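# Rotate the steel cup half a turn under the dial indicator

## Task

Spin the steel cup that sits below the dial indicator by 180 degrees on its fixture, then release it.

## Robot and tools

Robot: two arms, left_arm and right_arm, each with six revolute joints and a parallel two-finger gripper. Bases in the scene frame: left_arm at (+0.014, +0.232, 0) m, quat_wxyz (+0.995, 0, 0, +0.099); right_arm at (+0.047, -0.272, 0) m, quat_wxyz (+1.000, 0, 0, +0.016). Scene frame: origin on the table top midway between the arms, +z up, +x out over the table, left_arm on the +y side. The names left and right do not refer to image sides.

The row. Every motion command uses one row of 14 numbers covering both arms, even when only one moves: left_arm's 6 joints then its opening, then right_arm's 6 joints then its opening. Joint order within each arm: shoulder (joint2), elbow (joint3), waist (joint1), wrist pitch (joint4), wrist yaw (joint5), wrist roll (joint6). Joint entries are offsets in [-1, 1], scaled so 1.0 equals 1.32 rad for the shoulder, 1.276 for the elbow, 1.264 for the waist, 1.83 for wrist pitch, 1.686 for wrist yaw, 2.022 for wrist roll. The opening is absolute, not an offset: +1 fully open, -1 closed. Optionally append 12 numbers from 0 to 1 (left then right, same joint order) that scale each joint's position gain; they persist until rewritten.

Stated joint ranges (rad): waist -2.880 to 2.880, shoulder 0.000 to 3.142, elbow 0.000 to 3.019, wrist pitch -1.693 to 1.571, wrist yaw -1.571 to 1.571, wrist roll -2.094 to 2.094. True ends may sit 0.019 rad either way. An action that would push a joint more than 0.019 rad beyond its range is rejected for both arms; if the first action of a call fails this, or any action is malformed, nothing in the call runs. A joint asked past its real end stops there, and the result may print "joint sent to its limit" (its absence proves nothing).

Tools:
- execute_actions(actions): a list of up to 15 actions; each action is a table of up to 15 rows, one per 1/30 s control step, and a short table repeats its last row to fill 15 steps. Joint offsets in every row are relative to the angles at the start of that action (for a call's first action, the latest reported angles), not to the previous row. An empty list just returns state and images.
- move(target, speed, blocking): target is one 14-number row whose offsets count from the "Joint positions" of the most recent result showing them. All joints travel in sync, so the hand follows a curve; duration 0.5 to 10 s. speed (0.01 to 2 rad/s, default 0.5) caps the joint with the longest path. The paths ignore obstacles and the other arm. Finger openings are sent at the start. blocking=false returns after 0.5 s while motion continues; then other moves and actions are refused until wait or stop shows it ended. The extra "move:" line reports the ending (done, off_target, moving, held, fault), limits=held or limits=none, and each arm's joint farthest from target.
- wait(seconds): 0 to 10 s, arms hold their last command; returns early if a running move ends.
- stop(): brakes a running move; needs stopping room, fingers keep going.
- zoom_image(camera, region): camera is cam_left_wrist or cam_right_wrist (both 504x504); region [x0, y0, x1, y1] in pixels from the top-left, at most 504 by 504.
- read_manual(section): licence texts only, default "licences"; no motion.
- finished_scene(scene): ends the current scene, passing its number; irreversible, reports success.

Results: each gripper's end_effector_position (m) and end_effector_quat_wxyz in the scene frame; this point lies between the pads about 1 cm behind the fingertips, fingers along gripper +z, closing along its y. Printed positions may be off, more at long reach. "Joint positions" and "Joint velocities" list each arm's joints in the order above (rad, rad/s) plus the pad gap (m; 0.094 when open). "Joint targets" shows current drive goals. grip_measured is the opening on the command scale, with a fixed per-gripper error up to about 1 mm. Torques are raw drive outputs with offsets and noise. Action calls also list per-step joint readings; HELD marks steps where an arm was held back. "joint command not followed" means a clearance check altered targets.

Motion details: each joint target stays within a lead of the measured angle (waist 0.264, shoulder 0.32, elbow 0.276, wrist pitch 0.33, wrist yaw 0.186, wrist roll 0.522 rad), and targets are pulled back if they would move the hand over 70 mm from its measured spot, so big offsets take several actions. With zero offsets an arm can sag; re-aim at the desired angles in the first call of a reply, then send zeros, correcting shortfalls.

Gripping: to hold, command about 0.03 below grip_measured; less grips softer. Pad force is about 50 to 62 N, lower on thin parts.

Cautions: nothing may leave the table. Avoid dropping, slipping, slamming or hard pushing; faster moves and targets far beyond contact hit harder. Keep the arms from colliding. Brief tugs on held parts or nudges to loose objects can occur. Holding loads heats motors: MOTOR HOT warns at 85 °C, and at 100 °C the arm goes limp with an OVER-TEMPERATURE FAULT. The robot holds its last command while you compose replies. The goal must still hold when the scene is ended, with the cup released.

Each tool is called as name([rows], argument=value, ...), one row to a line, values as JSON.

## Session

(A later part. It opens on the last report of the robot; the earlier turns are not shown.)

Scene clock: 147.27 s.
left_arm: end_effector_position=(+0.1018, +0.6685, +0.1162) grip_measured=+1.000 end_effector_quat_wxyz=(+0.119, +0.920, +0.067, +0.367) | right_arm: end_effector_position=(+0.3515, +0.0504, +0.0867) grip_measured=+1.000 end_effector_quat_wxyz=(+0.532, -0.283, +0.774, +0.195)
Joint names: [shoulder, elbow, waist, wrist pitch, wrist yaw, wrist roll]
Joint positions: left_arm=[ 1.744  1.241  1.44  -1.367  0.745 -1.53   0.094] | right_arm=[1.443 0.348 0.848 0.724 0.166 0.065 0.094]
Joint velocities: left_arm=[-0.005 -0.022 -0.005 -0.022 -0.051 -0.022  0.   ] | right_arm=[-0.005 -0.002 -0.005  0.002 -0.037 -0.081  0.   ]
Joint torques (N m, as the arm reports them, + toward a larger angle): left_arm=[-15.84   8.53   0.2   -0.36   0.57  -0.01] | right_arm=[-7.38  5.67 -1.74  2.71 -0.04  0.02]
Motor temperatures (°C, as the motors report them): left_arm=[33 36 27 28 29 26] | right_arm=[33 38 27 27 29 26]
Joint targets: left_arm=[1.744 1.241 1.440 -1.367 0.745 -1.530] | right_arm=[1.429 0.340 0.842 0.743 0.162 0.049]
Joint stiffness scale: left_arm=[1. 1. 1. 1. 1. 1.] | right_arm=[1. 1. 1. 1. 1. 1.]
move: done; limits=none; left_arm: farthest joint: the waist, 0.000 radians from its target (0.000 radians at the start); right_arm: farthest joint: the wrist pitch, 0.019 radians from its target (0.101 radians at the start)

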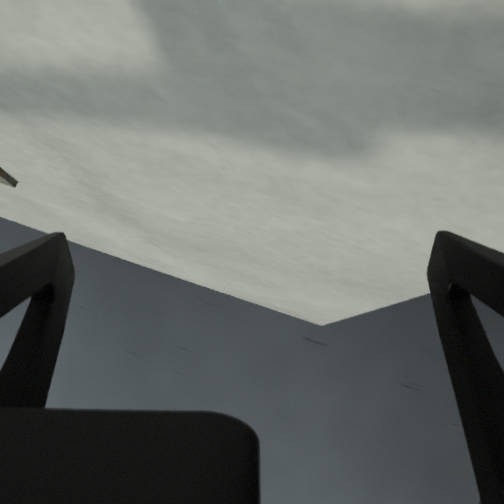

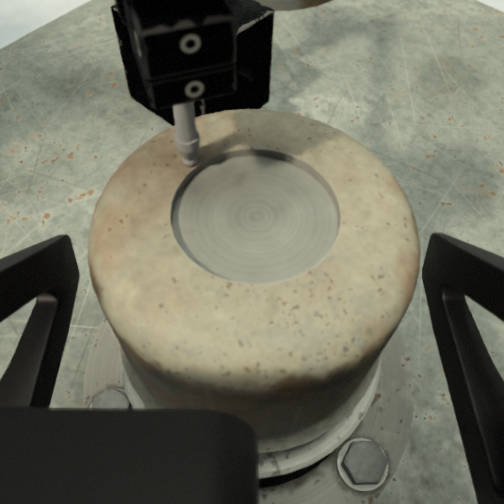

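move(target=[0,0,0,0,0,0,1,-0.0106,-0.0063,-0.1211,-0.0100,-0.2282,-0.0822,1], speed=0.6)

Scene clock: 152.33 s.
left_arm: end_effector_position=(+0.1018, +0.6685, +0.1162) grip_measured=+1.000 end_effector_quat_wxyz=(+0.119, +0.920, +0.067, +0.367) | right_arm: end_effector_position=(+0.3507, +0.0493, +0.0861) grip_measured=+1.000 end_effector_quat_wxyz=(+0.502, -0.382, +0.730, +0.262)
Joint names: [shoulder, elbow, waist, wrist pitch, wrist yaw, wrist roll]
Joint positions: left_arm=[ 1.744  1.241  1.44  -1.367  0.745 -1.53   0.094] | right_arm=[ 1.443  0.348  0.7    0.719 -0.216 -0.086  0.094]
Joint velocities: left_arm=[-0.005  0.012 -0.005  0.002 -0.051 -0.022  0.   ] | right_arm=[ 0.005 -0.007 -0.005 -0.022 -0.007 -0.095  0.   ]
Joint torques (N m, as the arm reports them, + toward a larger angle): left_arm=[-15.89   8.52   0.22  -0.36   0.58  -0.01] | right_arm=[-7.44  5.65 -1.7   1.35 -0.12 -0.01]
Motor temperatures (°C, as the motors report them): left_arm=[34 36 27 28 29 26] | right_arm=[33 38 27 27 29 26]
Joint targets: left_arm=[1.744 1.241 1.440 -1.367 0.745 -1.530] | right_arm=[1.429 0.340 0.695 0.706 -0.219 -0.101]
Joint stiffness scale: left_arm=[1. 1. 1. 1. 1. 1.] | right_arm=[1. 1. 1. 1. 1. 1.]
move: done; limits=none; left_arm: farthest joint: the waist, 0.000 radians from its target (0.000 radians at the start); right_arm: farthest joint: the wrist roll, 0.016 radians from its target (0.166 radians at the start)

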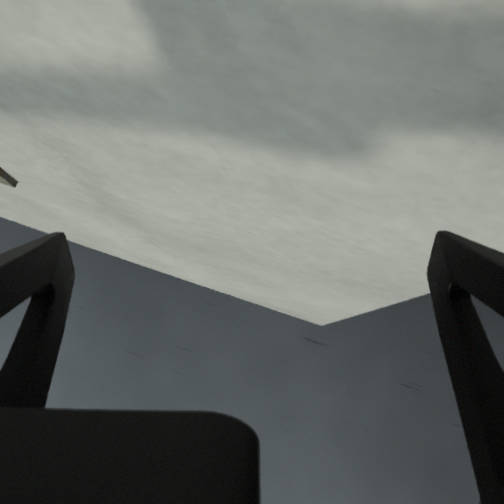

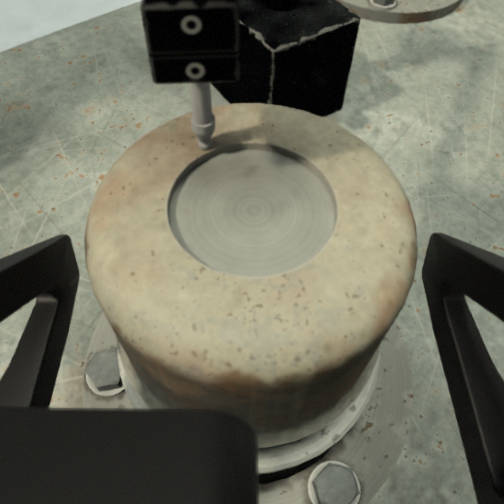

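move(target=[0,0,0,0,0,0,1,0.0361,0.0655,-0.1067,-0.0592,-0.2149,-0.0914,1], speed=0.6)

Scene clock: 156.17 s.
left_arm: end_effector_position=(+0.1018, +0.6685, +0.1162) grip_measured=+1.000 end_effector_quat_wxyz=(+0.119, +0.920, +0.067, +0.367) | right_arm: end_effector_position=(+0.3499, +0.0487, +0.0855) grip_measured=+1.000 end_effector_quat_wxyz=(+0.463, -0.474, +0.675, +0.325)
Joint names: [shoulder, elbow, waist, wrist pitch, wrist yaw, wrist roll]
Joint positions: left_arm=[ 1.744  1.241  1.44  -1.367  0.745 -1.53   0.094] | right_arm=[ 1.468  0.4    0.571  0.623 -0.575 -0.255  0.094]
Joint velocities: left_arm=[-0.015 -0.002 -0.005 -0.027 -0.022 -0.007  0.   ] | right_arm=[-0.005 -0.007 -0.024 -0.007 -0.022 -0.022  0.   ]
Joint torques (N m, as the arm reports them, + toward a larger angle): left_arm=[-15.82   8.52   0.19  -0.36   0.57  -0.01] | right_arm=[-4.75  9.42 -1.46  1.26 -0.23  0.02]
Motor temperatures (°C, as the motors report them): left_arm=[34 36 27 28 30 26] | right_arm=[33 38 27 27 29 26]
Joint targets: left_arm=[1.744 1.241 1.440 -1.367 0.745 -1.530] | right_arm=[1.491 0.431 0.565 0.610 -0.578 -0.270]
Joint stiffness scale: left_arm=[1. 1. 1. 1. 1. 1.] | right_arm=[1. 1. 1. 1. 1. 1.]
move: off_target (right_arm); limits=none; left_arm: farthest joint: the waist, 0.000 radians from its target (0.000 radians at the start); right_arm: farthest joint: the elbow, 0.032 radians from its target (0.084 radians at the start)

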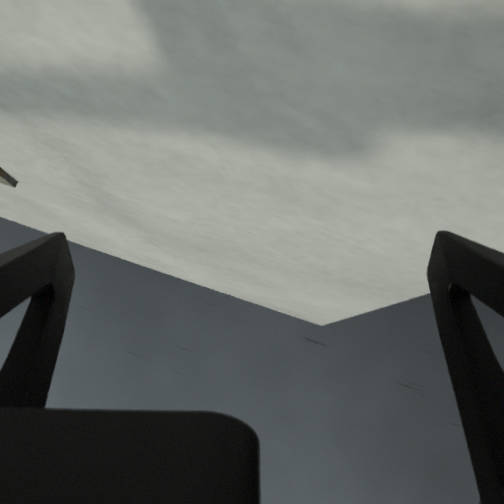

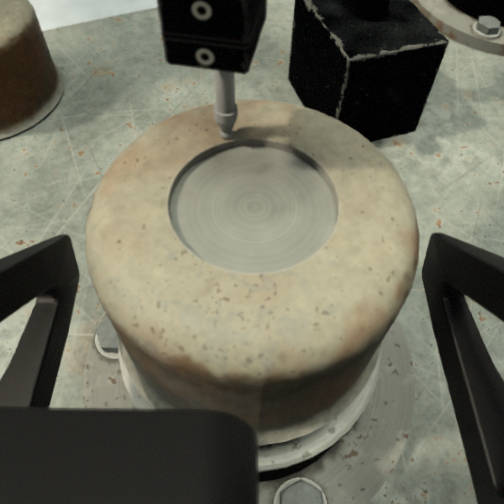

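move(target=[0,0,0,0,0,0,1,0.0508,0.1066,-0.0774,-0.1279,-0.1843,-0.1253,1], speed=0.6)

Scene clock: 161.47 s.
left_arm: end_effector_position=(+0.1018, +0.6685, +0.1162) grip_measured=+1.000 end_effector_quat_wxyz=(+0.119, +0.920, +0.067, +0.367) | right_arm: end_effector_position=(+0.3504, +0.0488, +0.0853) grip_measured=+1.000 end_effector_quat_wxyz=(+0.416, -0.558, +0.607, +0.382)
Joint names: [shoulder, elbow, waist, wrist pitch, wrist yaw, wrist roll]
Joint positions: left_arm=[ 1.744  1.241  1.44  -1.367  0.745 -1.53   0.094] | right_arm=[ 1.511  0.503  0.478  0.401 -0.883 -0.492  0.094]
Joint velocities: left_arm=[-0.005 -0.012 -0.015 -0.022 -0.007 -0.037  0.   ] | right_arm=[-0.005  0.007 -0.005  0.002 -0.051  0.022  0.   ]
Joint torques (N m, as the arm reports them, + toward a larger angle): left_arm=[-15.89   8.51   0.21  -0.36   0.58  -0.01] | right_arm=[-5.77  9.87 -1.63  0.99 -0.39 -0.01]
Motor temperatures (°C, as the motors report them): left_arm=[34 36 27 28 30 26] | right_arm=[33 38 27 27 29 26]
Joint targets: left_arm=[1.744 1.241 1.440 -1.367 0.745 -1.530] | right_arm=[1.534 0.536 0.473 0.389 -0.886 -0.508]
Joint stiffness scale: left_arm=[1. 1. 1. 1. 1. 1.] | right_arm=[1. 1. 1. 1. 1. 1.]
move: off_target (right_arm); limits=none; left_arm: farthest joint: the waist, 0.000 radians from its target (0.000 radians at the start); right_arm: farthest joint: the elbow, 0.033 radians from its target (0.136 radians at the start)

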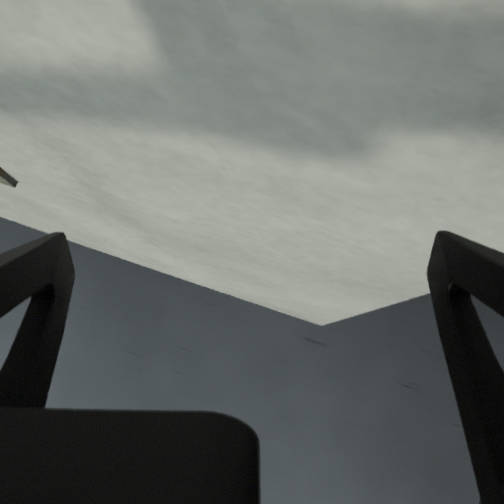

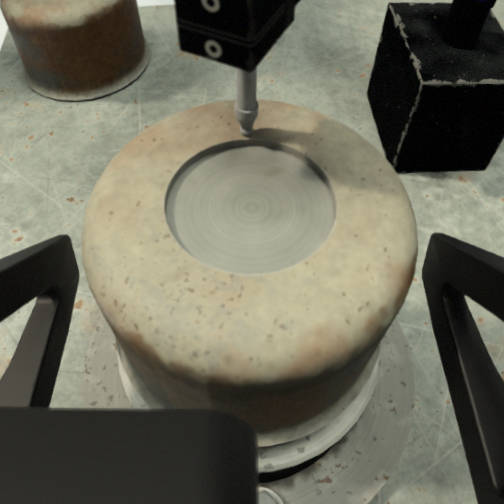

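move(target=[0,0,0,0,0,0,1,0.0387,0.0835,-0.0277,-0.1080,-0.0764,-0.0934,1], speed=0.6)

Scene clock: 165.10 s.
left_arm: end_effector_position=(+0.1018, +0.6685, +0.1162) grip_measured=+1.000 end_effector_quat_wxyz=(+0.119, +0.920, +0.067, +0.367) | right_arm: end_effector_position=(+0.3512, +0.0502, +0.0871) grip_measured=+1.000 end_effector_quat_wxyz=(-0.392, +0.598, -0.567, -0.408)
Joint names: [shoulder, elbow, waist, wrist pitch, wrist yaw, wrist roll]
Joint positions: left_arm=[ 1.744  1.241  1.44  -1.367  0.745 -1.53   0.094] | right_arm=[ 1.537  0.58   0.45   0.216 -1.009 -0.665  0.094]
Joint velocities: left_arm=[-0.005 -0.017  0.005 -0.007 -0.037 -0.022  0.   ] | right_arm=[-0.015  0.002 -0.015 -0.007 -0.095  0.007  0.   ]
Joint torques (N m, as the arm reports them, + toward a larger angle): left_arm=[-15.91   8.54   0.19  -0.37   0.57  -0.01] | right_arm=[-6.46  9.93 -1.69  0.89 -0.46  0.01]
Motor temperatures (°C, as the motors report them): left_arm=[34 36 27 28 30 26] | right_arm=[33 39 27 27 29 26]
Joint targets: left_arm=[1.744 1.241 1.440 -1.367 0.745 -1.530] | right_arm=[1.562 0.610 0.444 0.204 -1.012 -0.681]
Joint stiffness scale: left_arm=[1. 1. 1. 1. 1. 1.] | right_arm=[1. 1. 1. 1. 1. 1.]
move: off_target (right_arm); limits=none; left_arm: farthest joint: the waist, 0.000 radians from its target (0.000 radians at the start); right_arm: farthest joint: the elbow, 0.030 radians from its target (0.106 radians at the start)

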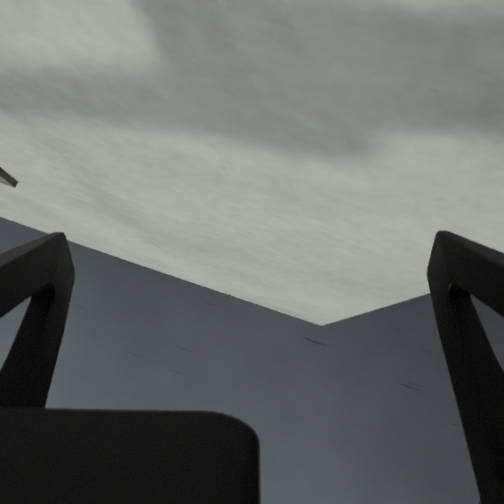

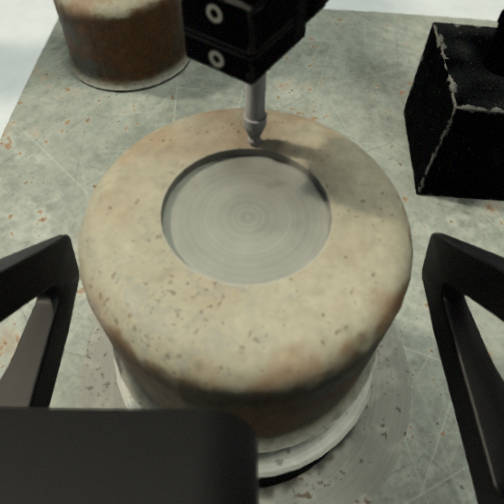

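move(target=[0,0,0,0,0,0,1,0.0492,0.0925,-0.0224,-0.1471,-0.0613,-0.1226,1], speed=0.6)

Scene clock: 168.77 s.
left_arm: end_effector_position=(+0.1018, +0.6685, +0.1162) grip_measured=+1.000 end_effector_quat_wxyz=(+0.119, +0.920, +0.067, +0.367) | right_arm: end_effector_position=(+0.3487, +0.0486, +0.0840) grip_measured=+1.000 end_effector_quat_wxyz=(-0.361, +0.633, -0.530, -0.434)
Joint names: [shoulder, elbow, waist, wrist pitch, wrist yaw, wrist roll]
Joint positions: left_arm=[ 1.744  1.241  1.44  -1.367  0.745 -1.53   0.094] | right_arm=[ 1.576  0.664  0.429 -0.041 -1.109 -0.898  0.094]
Joint velocities: left_arm=[-0.024  0.002  0.015  0.007 -0.051  0.007  0.   ] | right_arm=[ 0.015 -0.007 -0.005 -0.017 -0.066 -0.022  0.   ]
Joint torques (N m, as the arm reports them, + toward a larger angle): left_arm=[-15.86   8.51   0.19  -0.37   0.57  -0.01] | right_arm=[-7.21 10.22 -1.76  0.6  -0.57 -0.01]
Motor temperatures (°C, as the motors report them): left_arm=[34 36 27 28 30 26] | right_arm=[33 39 27 27 29 26]
Joint targets: left_arm=[1.744 1.241 1.440 -1.367 0.745 -1.530] | right_arm=[1.602 0.698 0.422 -0.053 -1.112 -0.913]
Joint stiffness scale: left_arm=[1. 1. 1. 1. 1. 1.] | right_arm=[1. 1. 1. 1. 1. 1.]
move: off_target (right_arm); limits=none; left_arm: farthest joint: the waist, 0.000 radians from its target (0.000 radians at the start); right_arm: farthest joint: the elbow, 0.034 radians from its target (0.118 radians at the start)

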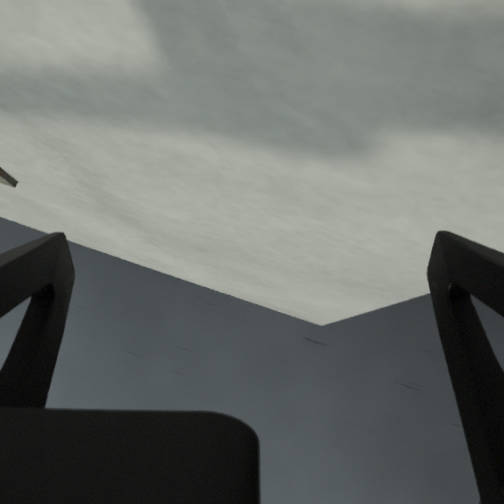

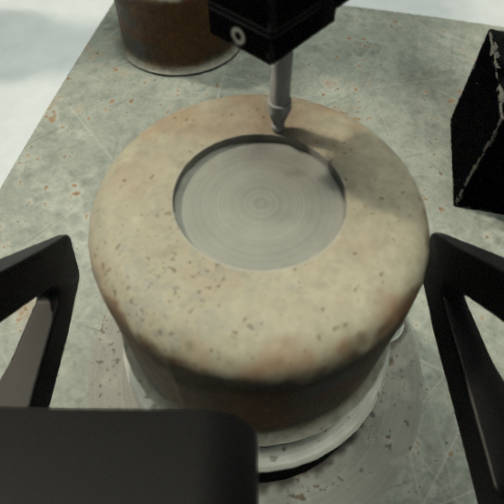

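execute_actions([
  [[0,0,0,0,0,0,1,0.0038,0.0102,0,0,0,0,0.3]],
  [[0,0,0,0,0,0,1,0,0,0,0,0,0,0.3]],
])

Scene clock: 173.07 s.
left_arm: end_effector_position=(+0.1018, +0.6685, +0.1162) grip_measured=+1.000 end_effector_quat_wxyz=(+0.119, +0.920, +0.067, +0.367) | right_arm: end_effector_position=(+0.3510, +0.0491, +0.0841) grip_measured=+0.462 end_effector_quat_wxyz=(-0.363, +0.635, -0.530, -0.429)
Joint names: [shoulder, elbow, waist, wrist pitch, wrist yaw, wrist roll]
Joint positions: left_arm=[ 1.744  1.241  1.44  -1.367  0.745 -1.53   0.094] | right_arm=[ 1.577  0.667  0.429 -0.038 -1.101 -0.899  0.069]
Joint velocities: left_arm=[-0.015 -0.007 -0.015 -0.002 -0.007 -0.022  0.   ] | right_arm=[-0.005 -0.002  0.005 -0.002 -0.051 -0.007 -0.001]
Joint torques (N m, as the arm reports them, + toward a larger angle): left_arm=[-15.87   8.52   0.17  -0.37   0.57  -0.01] | right_arm=[-9.41  7.16 -1.25  1.07 -0.53  0.17]
Motor temperatures (°C, as the motors report them): left_arm=[34 36 27 28 30 26] | right_arm=[33 40 27 27 29 26]
Joint targets: left_arm=[1.744 1.241 1.440 -1.367 0.745 -1.530] | right_arm=[1.577 0.667 0.429 -0.038 -1.103 -0.899]
Joint stiffness scale: left_arm=[1. 1. 1. 1. 1. 1.] | right_arm=[1. 1. 1. 1. 1. 1.]
Step readings (joint positions; steps 1 to 15: 1st action; 16 to 30: 2nd action):
0: left_arm=[1.744 1.241 1.440 -1.367 0.745 -1.530] | right_arm=[1.576 0.664 0.429 -0.041 -1.109 -0.898]
1: left_arm=[1.744 1.241 1.440 -1.367 0.745 -1.530] | right_arm=[1.576 0.664 0.429 -0.041 -1.109 -0.898]
2: left_arm=[1.744 1.241 1.440 -1.367 0.745 -1.530] | right_arm=[1.576 0.664 0.429 -0.041 -1.109 -0.898]
4: left_arm=[1.744 1.241 1.440 -1.367 0.745 -1.530] | right_arm=[1.576 0.667 0.429 -0.038 -1.104 -0.899]
8: left_arm=[1.744 1.241 1.440 -1.367 0.745 -1.530] | right_arm=[1.577 0.667 0.429 -0.038 -1.103 -0.899]
15: left_arm=[1.744 1.241 1.440 -1.367 0.745 -1.530] | right_arm=[1.577 0.667 0.429 -0.038 -1.103 -0.899]
16: left_arm=[1.744 1.241 1.440 -1.367 0.745 -1.530] | right_arm=[1.577 0.667 0.429 -0.038 -1.102 -0.899]
17: left_arm=[1.744 1.241 1.440 -1.367 0.745 -1.530] | right_arm=[1.577 0.667 0.429 -0.038 -1.101 -0.899]
19: left_arm=[1.744 1.241 1.440 -1.367 0.745 -1.530] | right_arm=[1.577 0.667 0.429 -0.038 -1.101 -0.899]
23: left_arm=[1.744 1.241 1.440 -1.367 0.745 -1.530] | right_arm=[1.577 0.667 0.429 -0.038 -1.101 -0.899]
30: Joint positions above

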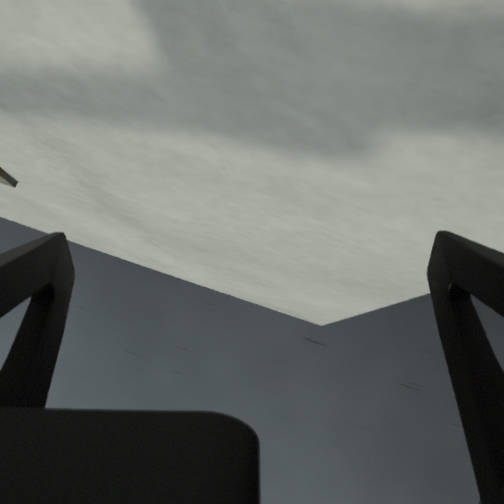

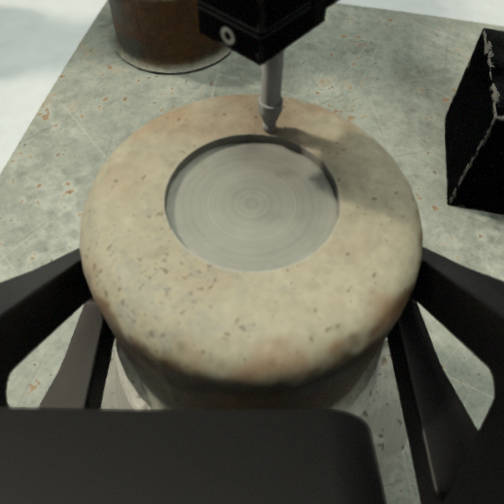

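move(target=[0,0,0,0,0,0,1,-0.0348,-0.0763,0.0111,0.1477,0.0660,0.1242,0.4], speed=0.45)

Scene clock: 179.73 s.
left_arm: end_effector_position=(+0.1018, +0.6685, +0.1162) grip_measured=+1.000 end_effector_quat_wxyz=(+0.119, +0.920, +0.067, +0.367) | right_arm: end_effector_position=(+0.3509, +0.0485, +0.0834) grip_measured=+0.462 end_effector_quat_wxyz=(-0.390, +0.598, -0.570, -0.406)
Joint names: [shoulder, elbow, waist, wrist pitch, wrist yaw, wrist roll]
Joint positions: left_arm=[ 1.744  1.241  1.44  -1.367  0.745 -1.53   0.094] | right_arm=[ 1.542  0.576  0.448  0.215 -1.005 -0.672  0.069]
Joint velocities: left_arm=[ 0.005  0.002 -0.005  0.012  0.037  0.066  0.   ] | right_arm=[ 0.005  0.002  0.005 -0.007  0.066 -0.037 -0.001]
Joint torques (N m, as the arm reports them, + toward a larger angle): left_arm=[-15.87   8.54   0.22  -0.35   0.57  -0.01] | right_arm=[-9.26  6.34 -1.67  2.05  0.09  0.44]
Motor temperatures (°C, as the motors report them): left_arm=[34 36 27 28 30 26] | right_arm=[33 39 27 27 29 26]
Joint targets: left_arm=[1.744 1.241 1.440 -1.367 0.745 -1.530] | right_arm=[1.531 0.570 0.443 0.232 -0.990 -0.648]
Joint stiffness scale: left_arm=[1. 1. 1. 1. 1. 1.] | right_arm=[1. 1. 1. 1. 1. 1.]
move: off_target (right_arm); limits=none; left_arm: farthest joint: the waist, 0.000 radians from its target (0.000 radians at the start); right_arm: farthest joint: the wrist roll, 0.024 radians from its target (0.251 radians at the start)

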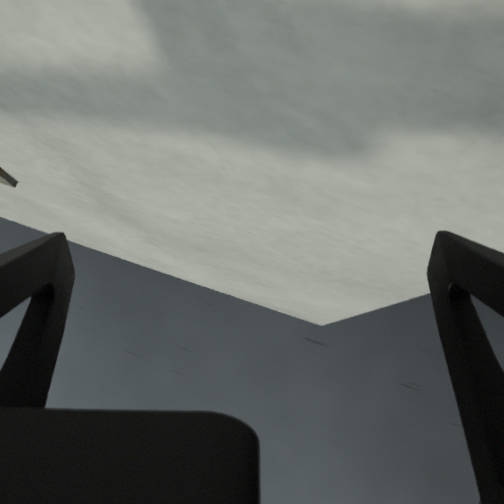

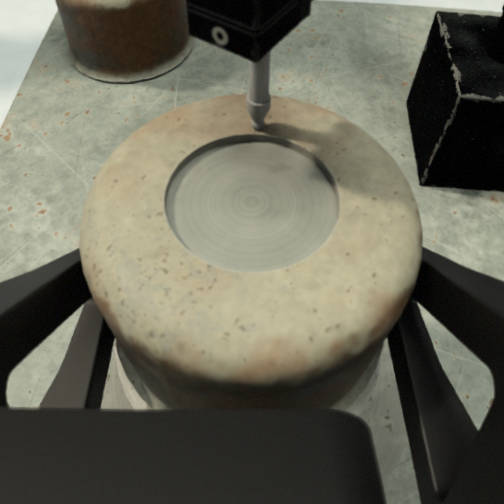

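move(target=[0,0,0,0,0,0,1,-0.0308,-0.0618,0.0199,0.1109,0.0814,0.1007,0.4], speed=0.45)

Scene clock: 183.33 s.
left_arm: end_effector_position=(+0.1018, +0.6685, +0.1162) grip_measured=+1.000 end_effector_quat_wxyz=(+0.119, +0.920, +0.067, +0.367) | right_arm: end_effector_position=(+0.3508, +0.0486, +0.0834) grip_measured=+0.462 end_effector_quat_wxyz=(+0.415, -0.559, +0.609, +0.380)
Joint names: [shoulder, elbow, waist, wrist pitch, wrist yaw, wrist roll]
Joint positions: left_arm=[ 1.744  1.241  1.44  -1.367  0.745 -1.53   0.094] | right_arm=[ 1.514  0.504  0.478  0.4   -0.879 -0.495  0.069]
Joint velocities: left_arm=[ 0.005  0.012  0.005 -0.002 -0.022  0.037  0.   ] | right_arm=[ 0.005 -0.002 -0.015  0.007  0.022 -0.066  0.001]
Joint torques (N m, as the arm reports them, + toward a larger angle): left_arm=[-15.89   8.52   0.23  -0.37   0.57  -0.01] | right_arm=[-8.73  6.11 -1.68  2.27  0.1   0.47]
Motor temperatures (°C, as the motors report them): left_arm=[34 36 27 28 30 26] | right_arm=[33 39 27 27 29 26]
Joint targets: left_arm=[1.744 1.241 1.440 -1.367 0.745 -1.530] | right_arm=[1.501 0.497 0.473 0.418 -0.867 -0.468]
Joint stiffness scale: left_arm=[1. 1. 1. 1. 1. 1.] | right_arm=[1. 1. 1. 1. 1. 1.]
move: off_target (right_arm); limits=none; left_arm: farthest joint: the waist, 0.000 radians from its target (0.000 radians at the start); right_arm: farthest joint: the wrist roll, 0.027 radians from its target (0.203 radians at the start)

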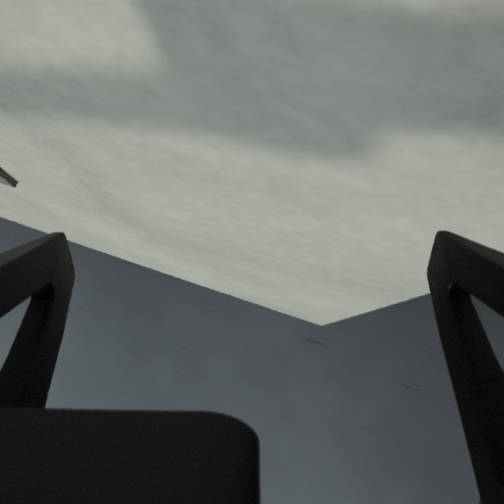

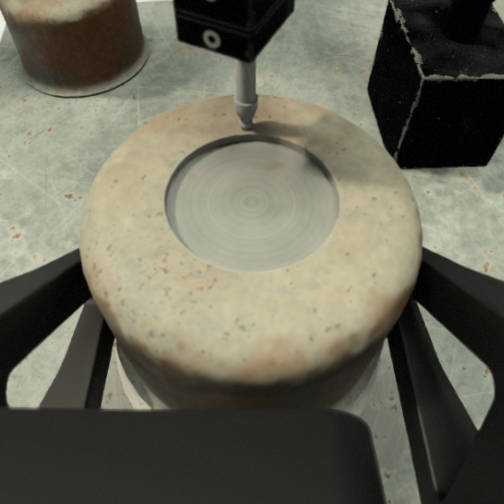

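move(target=[0,0,0,0,0,0,1,-0.0419,-0.0857,0.0689,0.1315,0.1884,0.1321,0.4], speed=0.45)

Scene clock: 187.07 s.
left_arm: end_effector_position=(+0.1018, +0.6685, +0.1162) grip_measured=+1.000 end_effector_quat_wxyz=(+0.119, +0.920, +0.067, +0.367) | right_arm: end_effector_position=(+0.3508, +0.0488, +0.0833) grip_measured=+0.462 end_effector_quat_wxyz=(+0.460, -0.473, +0.678, +0.324)
Joint names: [shoulder, elbow, waist, wrist pitch, wrist yaw, wrist roll]
Joint positions: left_arm=[ 1.744  1.241  1.44  -1.367  0.745 -1.53   0.094] | right_arm=[ 1.473  0.402  0.571  0.619 -0.572 -0.253  0.069]
Joint velocities: left_arm=[-0.005 -0.022 -0.015  0.012 -0.051  0.037  0.   ] | right_arm=[-0.015  0.002 -0.005  0.002 -0.051 -0.051  0.   ]
Joint torques (N m, as the arm reports them, + toward a larger angle): left_arm=[-15.83   8.52   0.23  -0.36   0.57  -0.01] | right_arm=[-8.07  5.65 -1.73  2.66  0.23  0.46]
Motor temperatures (°C, as the motors report them): left_arm=[34 36 27 28 30 26] | right_arm=[33 39 27 27 29 26]
Joint targets: left_arm=[1.744 1.241 1.440 -1.367 0.745 -1.530] | right_arm=[1.459 0.394 0.566 0.641 -0.561 -0.228]
Joint stiffness scale: left_arm=[1. 1. 1. 1. 1. 1.] | right_arm=[1. 1. 1. 1. 1. 1.]
move: off_target (right_arm); limits=none; left_arm: farthest joint: the waist, 0.000 radians from its target (0.000 radians at the start); right_arm: farthest joint: the wrist roll, 0.025 radians from its target (0.267 radians at the start)

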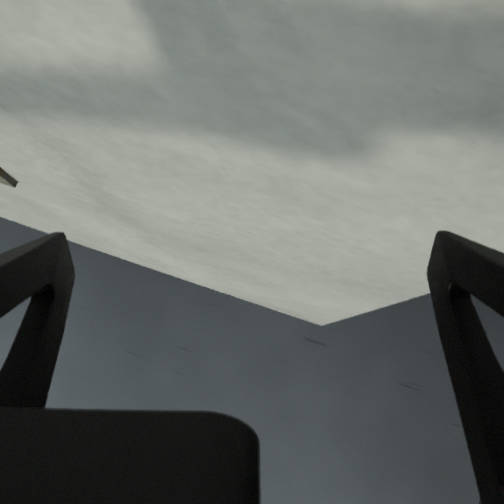

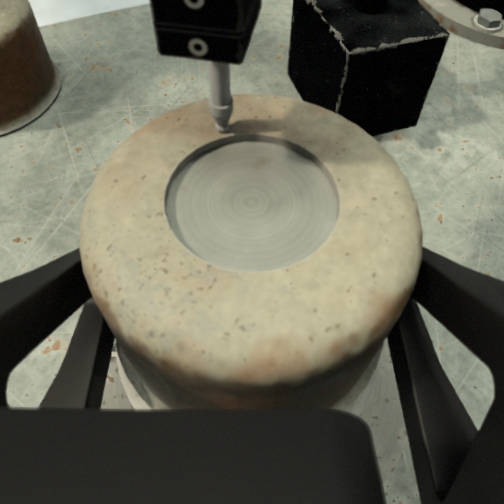

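move(target=[0,0,0,0,0,0,1,-0.0314,-0.0488,0.0980,0.0660,0.2190,0.0953,0.4], speed=0.45)

Scene clock: 190.80 s.
left_arm: end_effector_position=(+0.1018, +0.6685, +0.1162) grip_measured=+1.000 end_effector_quat_wxyz=(+0.119, +0.920, +0.067, +0.367) | right_arm: end_effector_position=(+0.3513, +0.0488, +0.0830) grip_measured=+0.462 end_effector_quat_wxyz=(+0.498, -0.381, +0.734, +0.261)
Joint names: [shoulder, elbow, waist, wrist pitch, wrist yaw, wrist roll]
Joint positions: left_arm=[ 1.744  1.241  1.44  -1.367  0.745 -1.53   0.094] | right_arm=[ 1.45   0.349  0.699  0.715 -0.215 -0.083  0.069]
Joint velocities: left_arm=[-0.015 -0.002 -0.015 -0.017  0.051 -0.022  0.   ] | right_arm=[-0.015  0.017 -0.015 -0.002  0.007  0.007 -0.001]
Joint torques (N m, as the arm reports them, + toward a larger angle): left_arm=[-15.9    8.51   0.19  -0.36   0.57  -0.01] | right_arm=[-7.68  5.42 -1.63  2.92  0.4   0.4 ]
Motor temperatures (°C, as the motors report them): left_arm=[34 36 27 28 30 26] | right_arm=[33 38 27 27 29 26]
Joint targets: left_arm=[1.744 1.241 1.440 -1.367 0.745 -1.530] | right_arm=[1.432 0.340 0.694 0.739 -0.203 -0.060]
Joint stiffness scale: left_arm=[1. 1. 1. 1. 1. 1.] | right_arm=[1. 1. 1. 1. 1. 1.]
move: off_target (right_arm); limits=none; left_arm: farthest joint: the waist, 0.000 radians from its target (0.000 radians at the start); right_arm: farthest joint: the wrist pitch, 0.024 radians from its target (0.121 radians at the start)

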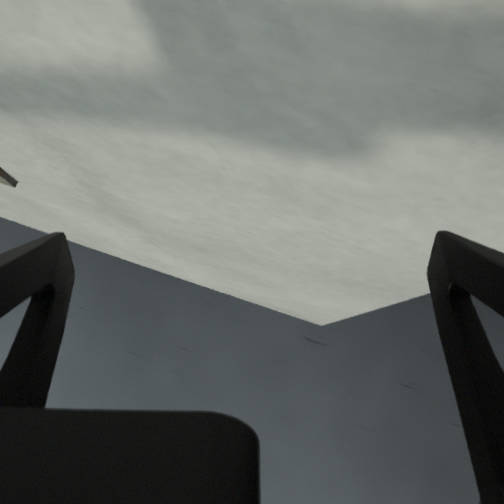

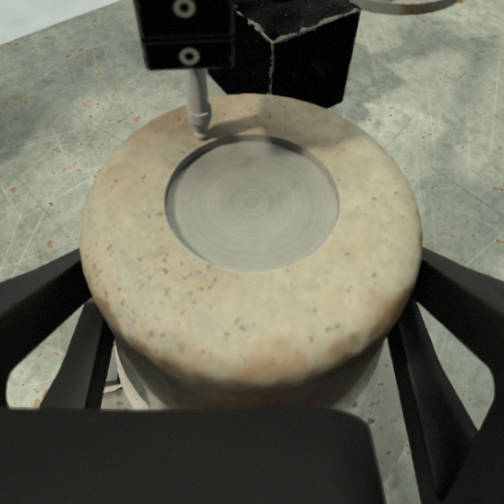

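move(target=[0,0,0,0,0,0,1,-0.0153,-0.0100,0.1132,0.0177,0.2332,0.0850,0.4], speed=0.45)

Scene clock: 194.53 s.
left_arm: end_effector_position=(+0.1018, +0.6685, +0.1162) grip_measured=+1.000 end_effector_quat_wxyz=(+0.119, +0.920, +0.067, +0.367) | right_arm: end_effector_position=(+0.3511, +0.0484, +0.0838) grip_measured=+0.462 end_effector_quat_wxyz=(+0.528, -0.283, +0.776, +0.195)
Joint names: [shoulder, elbow, waist, wrist pitch, wrist yaw, wrist roll]
Joint positions: left_arm=[ 1.744  1.241  1.44  -1.367  0.745 -1.53   0.094] | right_arm=[1.445 0.344 0.843 0.721 0.16  0.067 0.069]
Joint velocities: left_arm=[-0.015 -0.002 -0.005 -0.002  0.051  0.022  0.   ] | right_arm=[-0.005 -0.012  0.005 -0.017  0.037 -0.007  0.001]
Joint torques (N m, as the arm reports them, + toward a larger angle): left_arm=[-15.84   8.52   0.17  -0.36   0.57  -0.01] | right_arm=[-7.24  5.61 -1.33  3.    0.68  0.42]
Motor temperatures (°C, as the motors report them): left_arm=[34 36 27 28 30 26] | right_arm=[33 38 27 27 29 26]
Joint targets: left_arm=[1.744 1.241 1.440 -1.367 0.745 -1.530] | right_arm=[1.430 0.337 0.842 0.748 0.178 0.089]
Joint stiffness scale: left_arm=[1. 1. 1. 1. 1. 1.] | right_arm=[1. 1. 1. 1. 1. 1.]
move: off_target (right_arm); limits=none; left_arm: farthest joint: the waist, 0.000 radians from its target (0.000 radians at the start); right_arm: farthest joint: the wrist pitch, 0.027 radians from its target (0.032 radians at the start)

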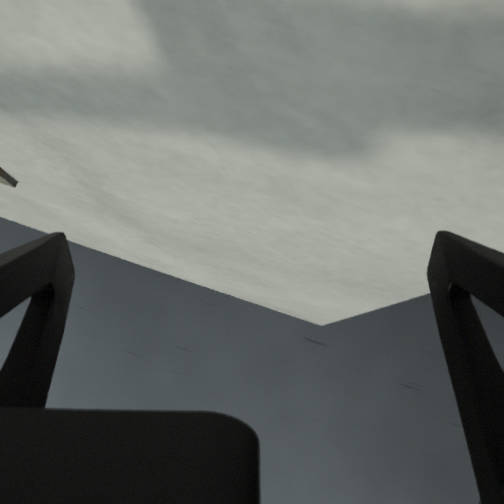

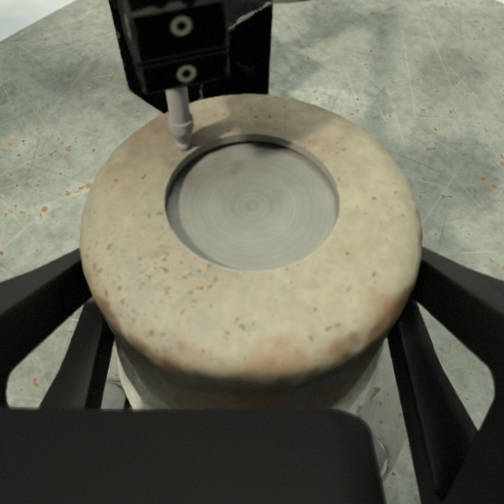

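move(target=[0,0,0,0,0,0,1,0.0205,0.0404,0.1082,-0.0490,0.2358,0.0913,0.4], speed=0.45)

Scene clock: 198.87 s.
left_arm: end_effector_position=(+0.1018, +0.6685, +0.1162) grip_measured=+1.000 end_effector_quat_wxyz=(+0.119, +0.920, +0.067, +0.367) | right_arm: end_effector_position=(+0.3519, +0.0482, +0.0864) grip_measured=+0.462 end_effector_quat_wxyz=(+0.553, -0.178, +0.805, +0.122)
Joint names: [shoulder, elbow, waist, wrist pitch, wrist yaw, wrist roll]
Joint positions: left_arm=[ 1.744  1.241  1.44  -1.367  0.745 -1.53   0.094] | right_arm=[1.463 0.392 0.978 0.642 0.532 0.227 0.069]
Joint velocities: left_arm=[ 0.015  0.002 -0.005 -0.012 -0.022 -0.007  0.   ] | right_arm=[-0.005  0.007 -0.015 -0.007 -0.066 -0.037 -0.001]
Joint torques (N m, as the arm reports them, + toward a larger angle): left_arm=[-15.86   8.52   0.18  -0.36   0.58  -0.01] | right_arm=[-6.1   6.85 -1.01  1.31  1.03  0.44]
Motor temperatures (°C, as the motors report them): left_arm=[34 36 27 28 30 26] | right_arm=[33 38 27 27 29 26]
Joint targets: left_arm=[1.744 1.241 1.440 -1.367 0.745 -1.530] | right_arm=[1.471 0.396 0.980 0.631 0.558 0.252]
Joint stiffness scale: left_arm=[1. 1. 1. 1. 1. 1.] | right_arm=[1. 1. 1. 1. 1. 1.]
move: off_target (right_arm); limits=none; left_arm: farthest joint: the waist, 0.000 radians from its target (0.000 radians at the start); right_arm: farthest joint: the wrist yaw, 0.025 radians from its target (0.397 radians at the start)

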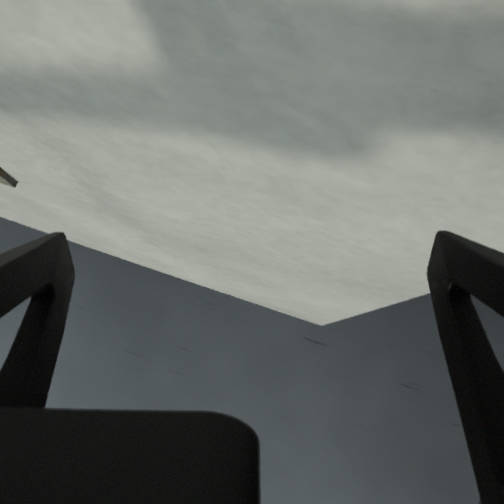

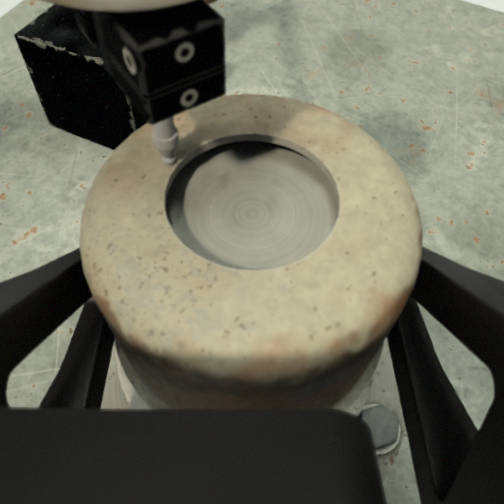

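execute_actions([
  [[0,0,0,0,0,0,1,0.0106,0.0031,0.0016,-0.0060,0.0154,0.0124,0.4]],
  [[0,0,0,0,0,0,1,0,0,0,0,0,0,0.4]],
])

Scene clock: 206.93 s.
left_arm: end_effector_position=(+0.1018, +0.6685, +0.1162) grip_measured=+1.000 end_effector_quat_wxyz=(+0.119, +0.920, +0.067, +0.367) | right_arm: end_effector_position=(+0.3516, +0.0486, +0.0860) grip_measured=+0.462 end_effector_quat_wxyz=(+0.552, -0.179, +0.805, +0.123)
Joint names: [shoulder, elbow, waist, wrist pitch, wrist yaw, wrist roll]
Joint positions: left_arm=[ 1.744  1.241  1.44  -1.367  0.745 -1.53   0.094] | right_arm=[1.464 0.392 0.979 0.642 0.531 0.228 0.069]
Joint velocities: left_arm=[ 0.005 -0.012 -0.005 -0.002 -0.007  0.037  0.   ] | right_arm=[-0.005  0.002  0.015  0.007 -0.051 -0.022 -0.001]
Joint torques (N m, as the arm reports them, + toward a larger angle): left_arm=[-15.87   8.52   0.22  -0.36   0.58  -0.01] | right_arm=[-6.77  6.39 -1.29  1.76  0.3   0.17]
Motor temperatures (°C, as the motors report them): left_arm=[34 36 27 28 30 26] | right_arm=[33 38 27 27 30 26]
Joint targets: left_arm=[1.744 1.241 1.440 -1.367 0.745 -1.530] | right_arm=[1.464 0.392 0.979 0.642 0.534 0.228]
Joint stiffness scale: left_arm=[1. 1. 1. 1. 1. 1.] | right_arm=[1. 1. 1. 1. 1. 1.]
Step readings (joint positions; steps 1 to 15: 1st action; 16 to 30: 2nd action):
0: left_arm=[1.744 1.241 1.440 -1.367 0.745 -1.530] | right_arm=[1.463 0.392 0.978 0.642 0.532 0.228]
1: left_arm=[1.744 1.241 1.440 -1.367 0.745 -1.530] | right_arm=[1.464 0.392 0.978 0.642 0.532 0.228]
2: left_arm=[1.744 1.241 1.440 -1.367 0.745 -1.530] | right_arm=[1.464 0.392 0.979 0.642 0.534 0.228]
4: left_arm=[1.744 1.241 1.440 -1.367 0.745 -1.530] | right_arm=[1.464 0.392 0.979 0.642 0.534 0.228]
8: left_arm=[1.744 1.241 1.440 -1.367 0.745 -1.530] | right_arm=[1.464 0.392 0.979 0.642 0.534 0.228]
15: left_arm=[1.744 1.241 1.440 -1.367 0.745 -1.530] | right_arm=[1.464 0.392 0.979 0.642 0.534 0.228]
16: left_arm=[1.744 1.241 1.440 -1.367 0.745 -1.530] | right_arm=[1.464 0.392 0.979 0.642 0.532 0.228]
17: left_arm=[1.744 1.241 1.440 -1.367 0.745 -1.530] | right_arm=[1.464 0.392 0.979 0.642 0.531 0.228]
19: left_arm=[1.744 1.241 1.440 -1.367 0.745 -1.530] | right_arm=[1.464 0.392 0.979 0.642 0.531 0.228]
23: left_arm=[1.744 1.241 1.440 -1.367 0.745 -1.530] | right_arm=[1.464 0.392 0.979 0.642 0.531 0.228]
30: Joint positions above

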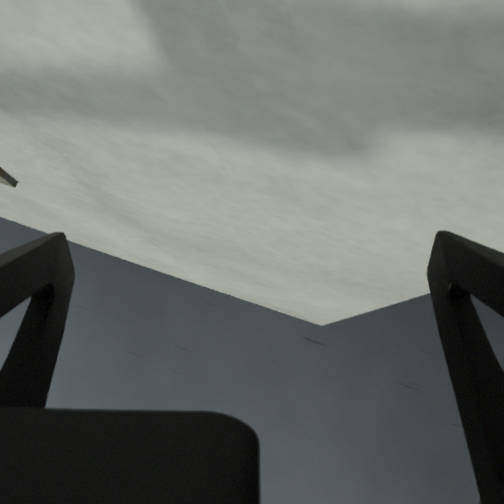

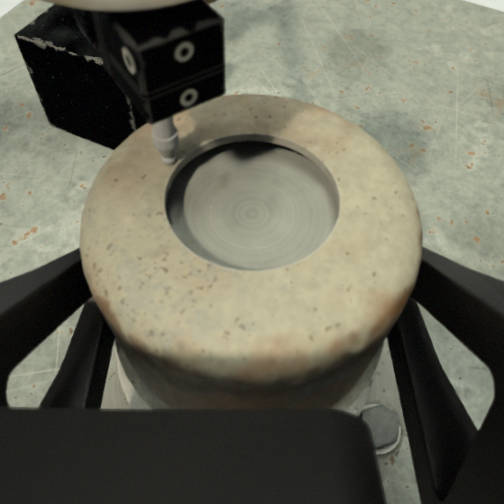

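execute_actions([
  [[0,0,0,0,0,0,1,0.0205,0,0,0,0.002,0,0.4]],
])

Scene clock: 210.60 s.
left_arm: end_effector_position=(+0.1018, +0.6685, +0.1162) grip_measured=+1.000 end_effector_quat_wxyz=(+0.119, +0.920, +0.067, +0.367) | right_arm: end_effector_position=(+0.3515, +0.0484, +0.0840) grip_measured=+0.462 end_effector_quat_wxyz=(+0.551, -0.180, +0.806, +0.121)
Joint names: [shoulder, elbow, waist, wrist pitch, wrist yaw, wrist roll]
Joint positions: left_arm=[ 1.744  1.241  1.44  -1.367  0.745 -1.53   0.094] | right_arm=[1.469 0.392 0.979 0.642 0.531 0.228 0.069]
Joint velocities: left_arm=[-0.024  0.007  0.005 -0.002 -0.037 -0.007  0.   ] | right_arm=[ 0.005 -0.012 -0.015  0.002  0.066  0.022  0.001]
Joint torques (N m, as the arm reports them, + toward a larger angle): left_arm=[-15.88   8.52   0.19  -0.36   0.57  -0.01] | right_arm=[-4.97  6.43 -1.52  1.78  0.3   0.16]
Motor temperatures (°C, as the motors report them): left_arm=[34 36 27 28 30 26] | right_arm=[33 38 27 27 30 26]
Joint targets: left_arm=[1.744 1.241 1.440 -1.367 0.745 -1.530] | right_arm=[1.491 0.392 0.979 0.642 0.535 0.228]
Joint stiffness scale: left_arm=[1. 1. 1. 1. 1. 1.] | right_arm=[1. 1. 1. 1. 1. 1.]
Step readings (joint positions):
0: left_arm=[1.744 1.241 1.440 -1.367 0.745 -1.530] | right_arm=[1.464 0.392 0.979 0.642 0.531 0.228]
1: left_arm=[1.744 1.241 1.440 -1.367 0.745 -1.530] | right_arm=[1.465 0.392 0.979 0.642 0.531 0.228]
2: left_arm=[1.744 1.241 1.440 -1.367 0.745 -1.530] | right_arm=[1.466 0.392 0.979 0.642 0.531 0.228]
4: left_arm=[1.744 1.241 1.440 -1.367 0.745 -1.530] | right_arm=[1.468 0.392 0.979 0.642 0.531 0.228]
8: left_arm=[1.744 1.241 1.440 -1.367 0.745 -1.530] | right_arm=[1.469 0.392 0.979 0.642 0.531 0.228]
15: Joint positions above

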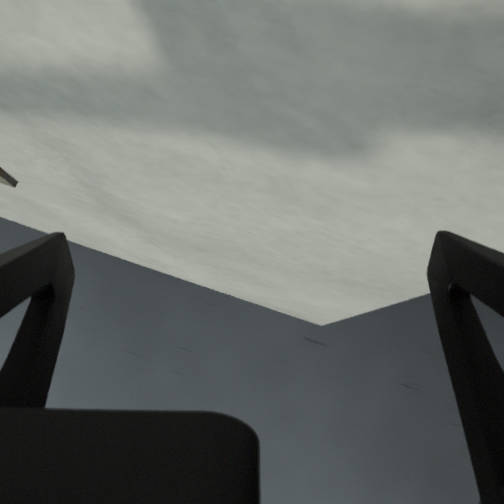

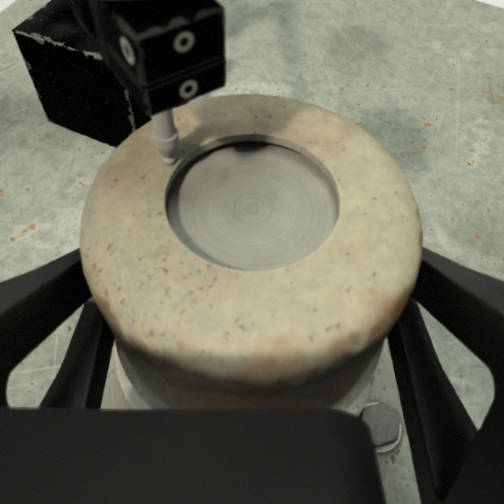

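execute_actions([
  [[0,0,0,0,0,0,1,0.004,0.008,0,0,0,0,1]],
  [[0,0,0,0,0,0,1,0,0,0,0,0,0,1]],
])

Scene clock: 212.77 s.
left_arm: end_effector_position=(+0.1018, +0.6685, +0.1162) grip_measured=+1.000 end_effector_quat_wxyz=(+0.119, +0.920, +0.067, +0.367) | right_arm: end_effector_position=(+0.3516, +0.0487, +0.0843) grip_measured=+1.000 end_effector_quat_wxyz=(+0.551, -0.179, +0.806, +0.121)
Joint names: [shoulder, elbow, waist, wrist pitch, wrist yaw, wrist roll]
Joint positions: left_arm=[ 1.744  1.241  1.44  -1.367  0.745 -1.53   0.094] | right_arm=[1.469 0.393 0.979 0.642 0.531 0.228 0.094]
Joint velocities: left_arm=[ 0.005 -0.017 -0.005  0.002  0.037  0.022  0.   ] | right_arm=[-0.005 -0.002 -0.015  0.007  0.007 -0.007  0.   ]
Joint torques (N m, as the arm reports them, + toward a larger angle): left_arm=[-15.85   8.52   0.22  -0.36   0.57  -0.01] | right_arm=[-6.52  6.43 -1.12  1.82  0.19  0.17]
Motor temperatures (°C, as the motors report them): left_arm=[34 36 27 28 30 26] | right_arm=[33 38 27 27 30 26]
Joint targets: left_arm=[1.744 1.241 1.440 -1.367 0.745 -1.530] | right_arm=[1.469 0.393 0.979 0.642 0.531 0.228]
Joint stiffness scale: left_arm=[1. 1. 1. 1. 1. 1.] | right_arm=[1. 1. 1. 1. 1. 1.]
Step readings (joint positions; steps 1 to 15: 1st action; 16 to 30: 2nd action):
0: left_arm=[1.744 1.241 1.440 -1.367 0.745 -1.530] | right_arm=[1.469 0.392 0.979 0.642 0.531 0.228]
1: left_arm=[1.744 1.241 1.440 -1.367 0.745 -1.530] | right_arm=[1.469 0.393 0.979 0.642 0.531 0.228]
2: left_arm=[1.744 1.241 1.440 -1.367 0.745 -1.530] | right_arm=[1.469 0.393 0.979 0.642 0.531 0.228]
4: left_arm=[1.744 1.241 1.440 -1.367 0.745 -1.530] | right_arm=[1.469 0.393 0.979 0.642 0.531 0.228]
8: left_arm=[1.744 1.241 1.440 -1.367 0.745 -1.530] | right_arm=[1.469 0.393 0.979 0.642 0.531 0.228]
15: left_arm=[1.744 1.241 1.440 -1.367 0.745 -1.530] | right_arm=[1.469 0.393 0.979 0.642 0.531 0.228]
16: left_arm=[1.744 1.241 1.440 -1.367 0.745 -1.530] | right_arm=[1.469 0.393 0.979 0.642 0.531 0.228]
17: left_arm=[1.744 1.241 1.440 -1.367 0.745 -1.530] | right_arm=[1.469 0.393 0.979 0.642 0.531 0.228]
19: left_arm=[1.744 1.241 1.440 -1.367 0.745 -1.530] | right_arm=[1.469 0.393 0.979 0.642 0.531 0.228]
23: left_arm=[1.744 1.241 1.440 -1.367 0.745 -1.530] | right_arm=[1.469 0.393 0.979 0.642 0.531 0.228]
30: Joint positions above

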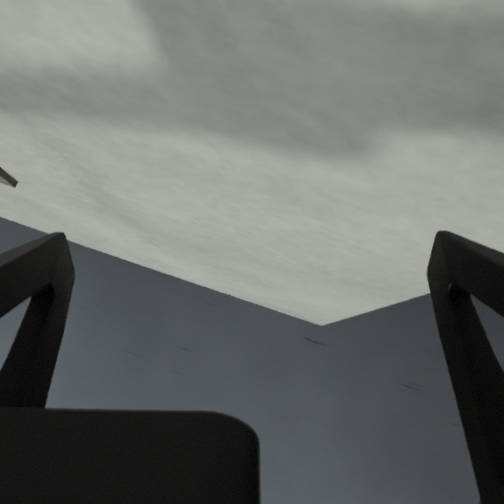

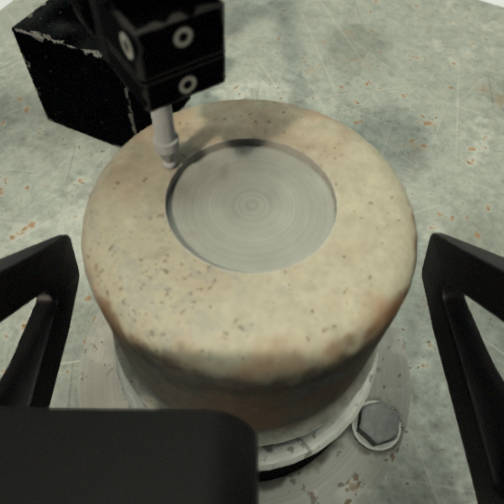

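move(target=[0,0,0,0,0,0,1,-0.0295,-0.0421,-0.1083,0.0554,-0.2187,-0.0886,1], speed=0.6)

Scene clock: 218.23 s.
left_arm: end_effector_position=(+0.1018, +0.6685, +0.1162) grip_measured=+1.000 end_effector_quat_wxyz=(+0.119, +0.920, +0.067, +0.367) | right_arm: end_effector_position=(+0.3513, +0.0501, +0.0857) grip_measured=+1.000 end_effector_quat_wxyz=(+0.531, -0.283, +0.774, +0.195)
Joint names: [shoulder, elbow, waist, wrist pitch, wrist yaw, wrist roll]
Joint positions: left_arm=[ 1.744  1.241  1.44  -1.367  0.745 -1.53   0.094] | right_arm=[1.445 0.347 0.848 0.724 0.166 0.065 0.094]
Joint velocities: left_arm=[ 0.015 -0.002 -0.005  0.007  0.007  0.051  0.   ] | right_arm=[ 0.005  0.012 -0.005  0.012 -0.037  0.051  0.   ]
Joint torques (N m, as the arm reports them, + toward a larger angle): left_arm=[-15.86   8.52   0.19  -0.36   0.57  -0.01] | right_arm=[-7.41  5.57 -1.71  2.66 -0.03  0.  ]
Motor temperatures (°C, as the motors report them): left_arm=[34 36 27 28 30 26] | right_arm=[33 38 27 27 29 26]
Joint targets: left_arm=[1.744 1.241 1.440 -1.367 0.745 -1.530] | right_arm=[1.430 0.339 0.842 0.743 0.162 0.049]
Joint stiffness scale: left_arm=[1. 1. 1. 1. 1. 1.] | right_arm=[1. 1. 1. 1. 1. 1.]
move: done; limits=none; left_arm: farthest joint: the waist, 0.000 radians from its target (0.000 radians at the start); right_arm: farthest joint: the wrist pitch, 0.019 radians from its target (0.102 radians at the start)

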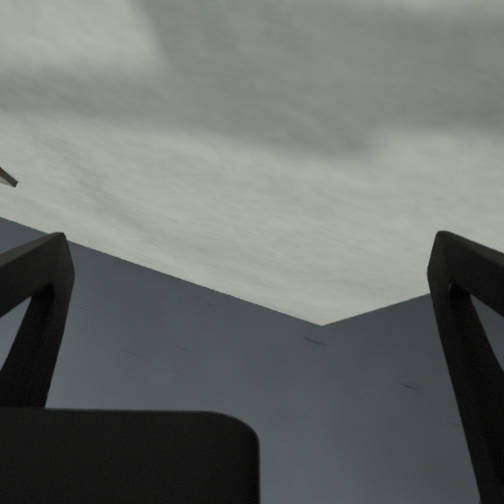

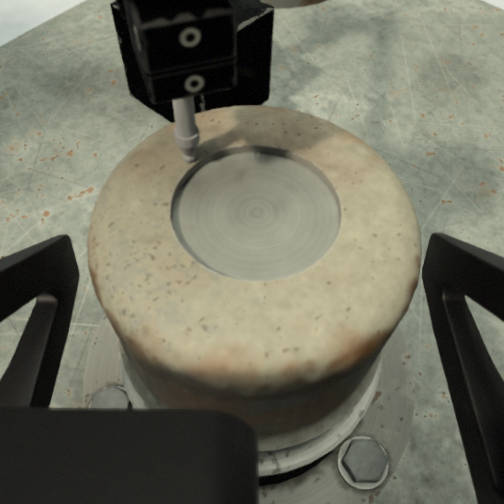

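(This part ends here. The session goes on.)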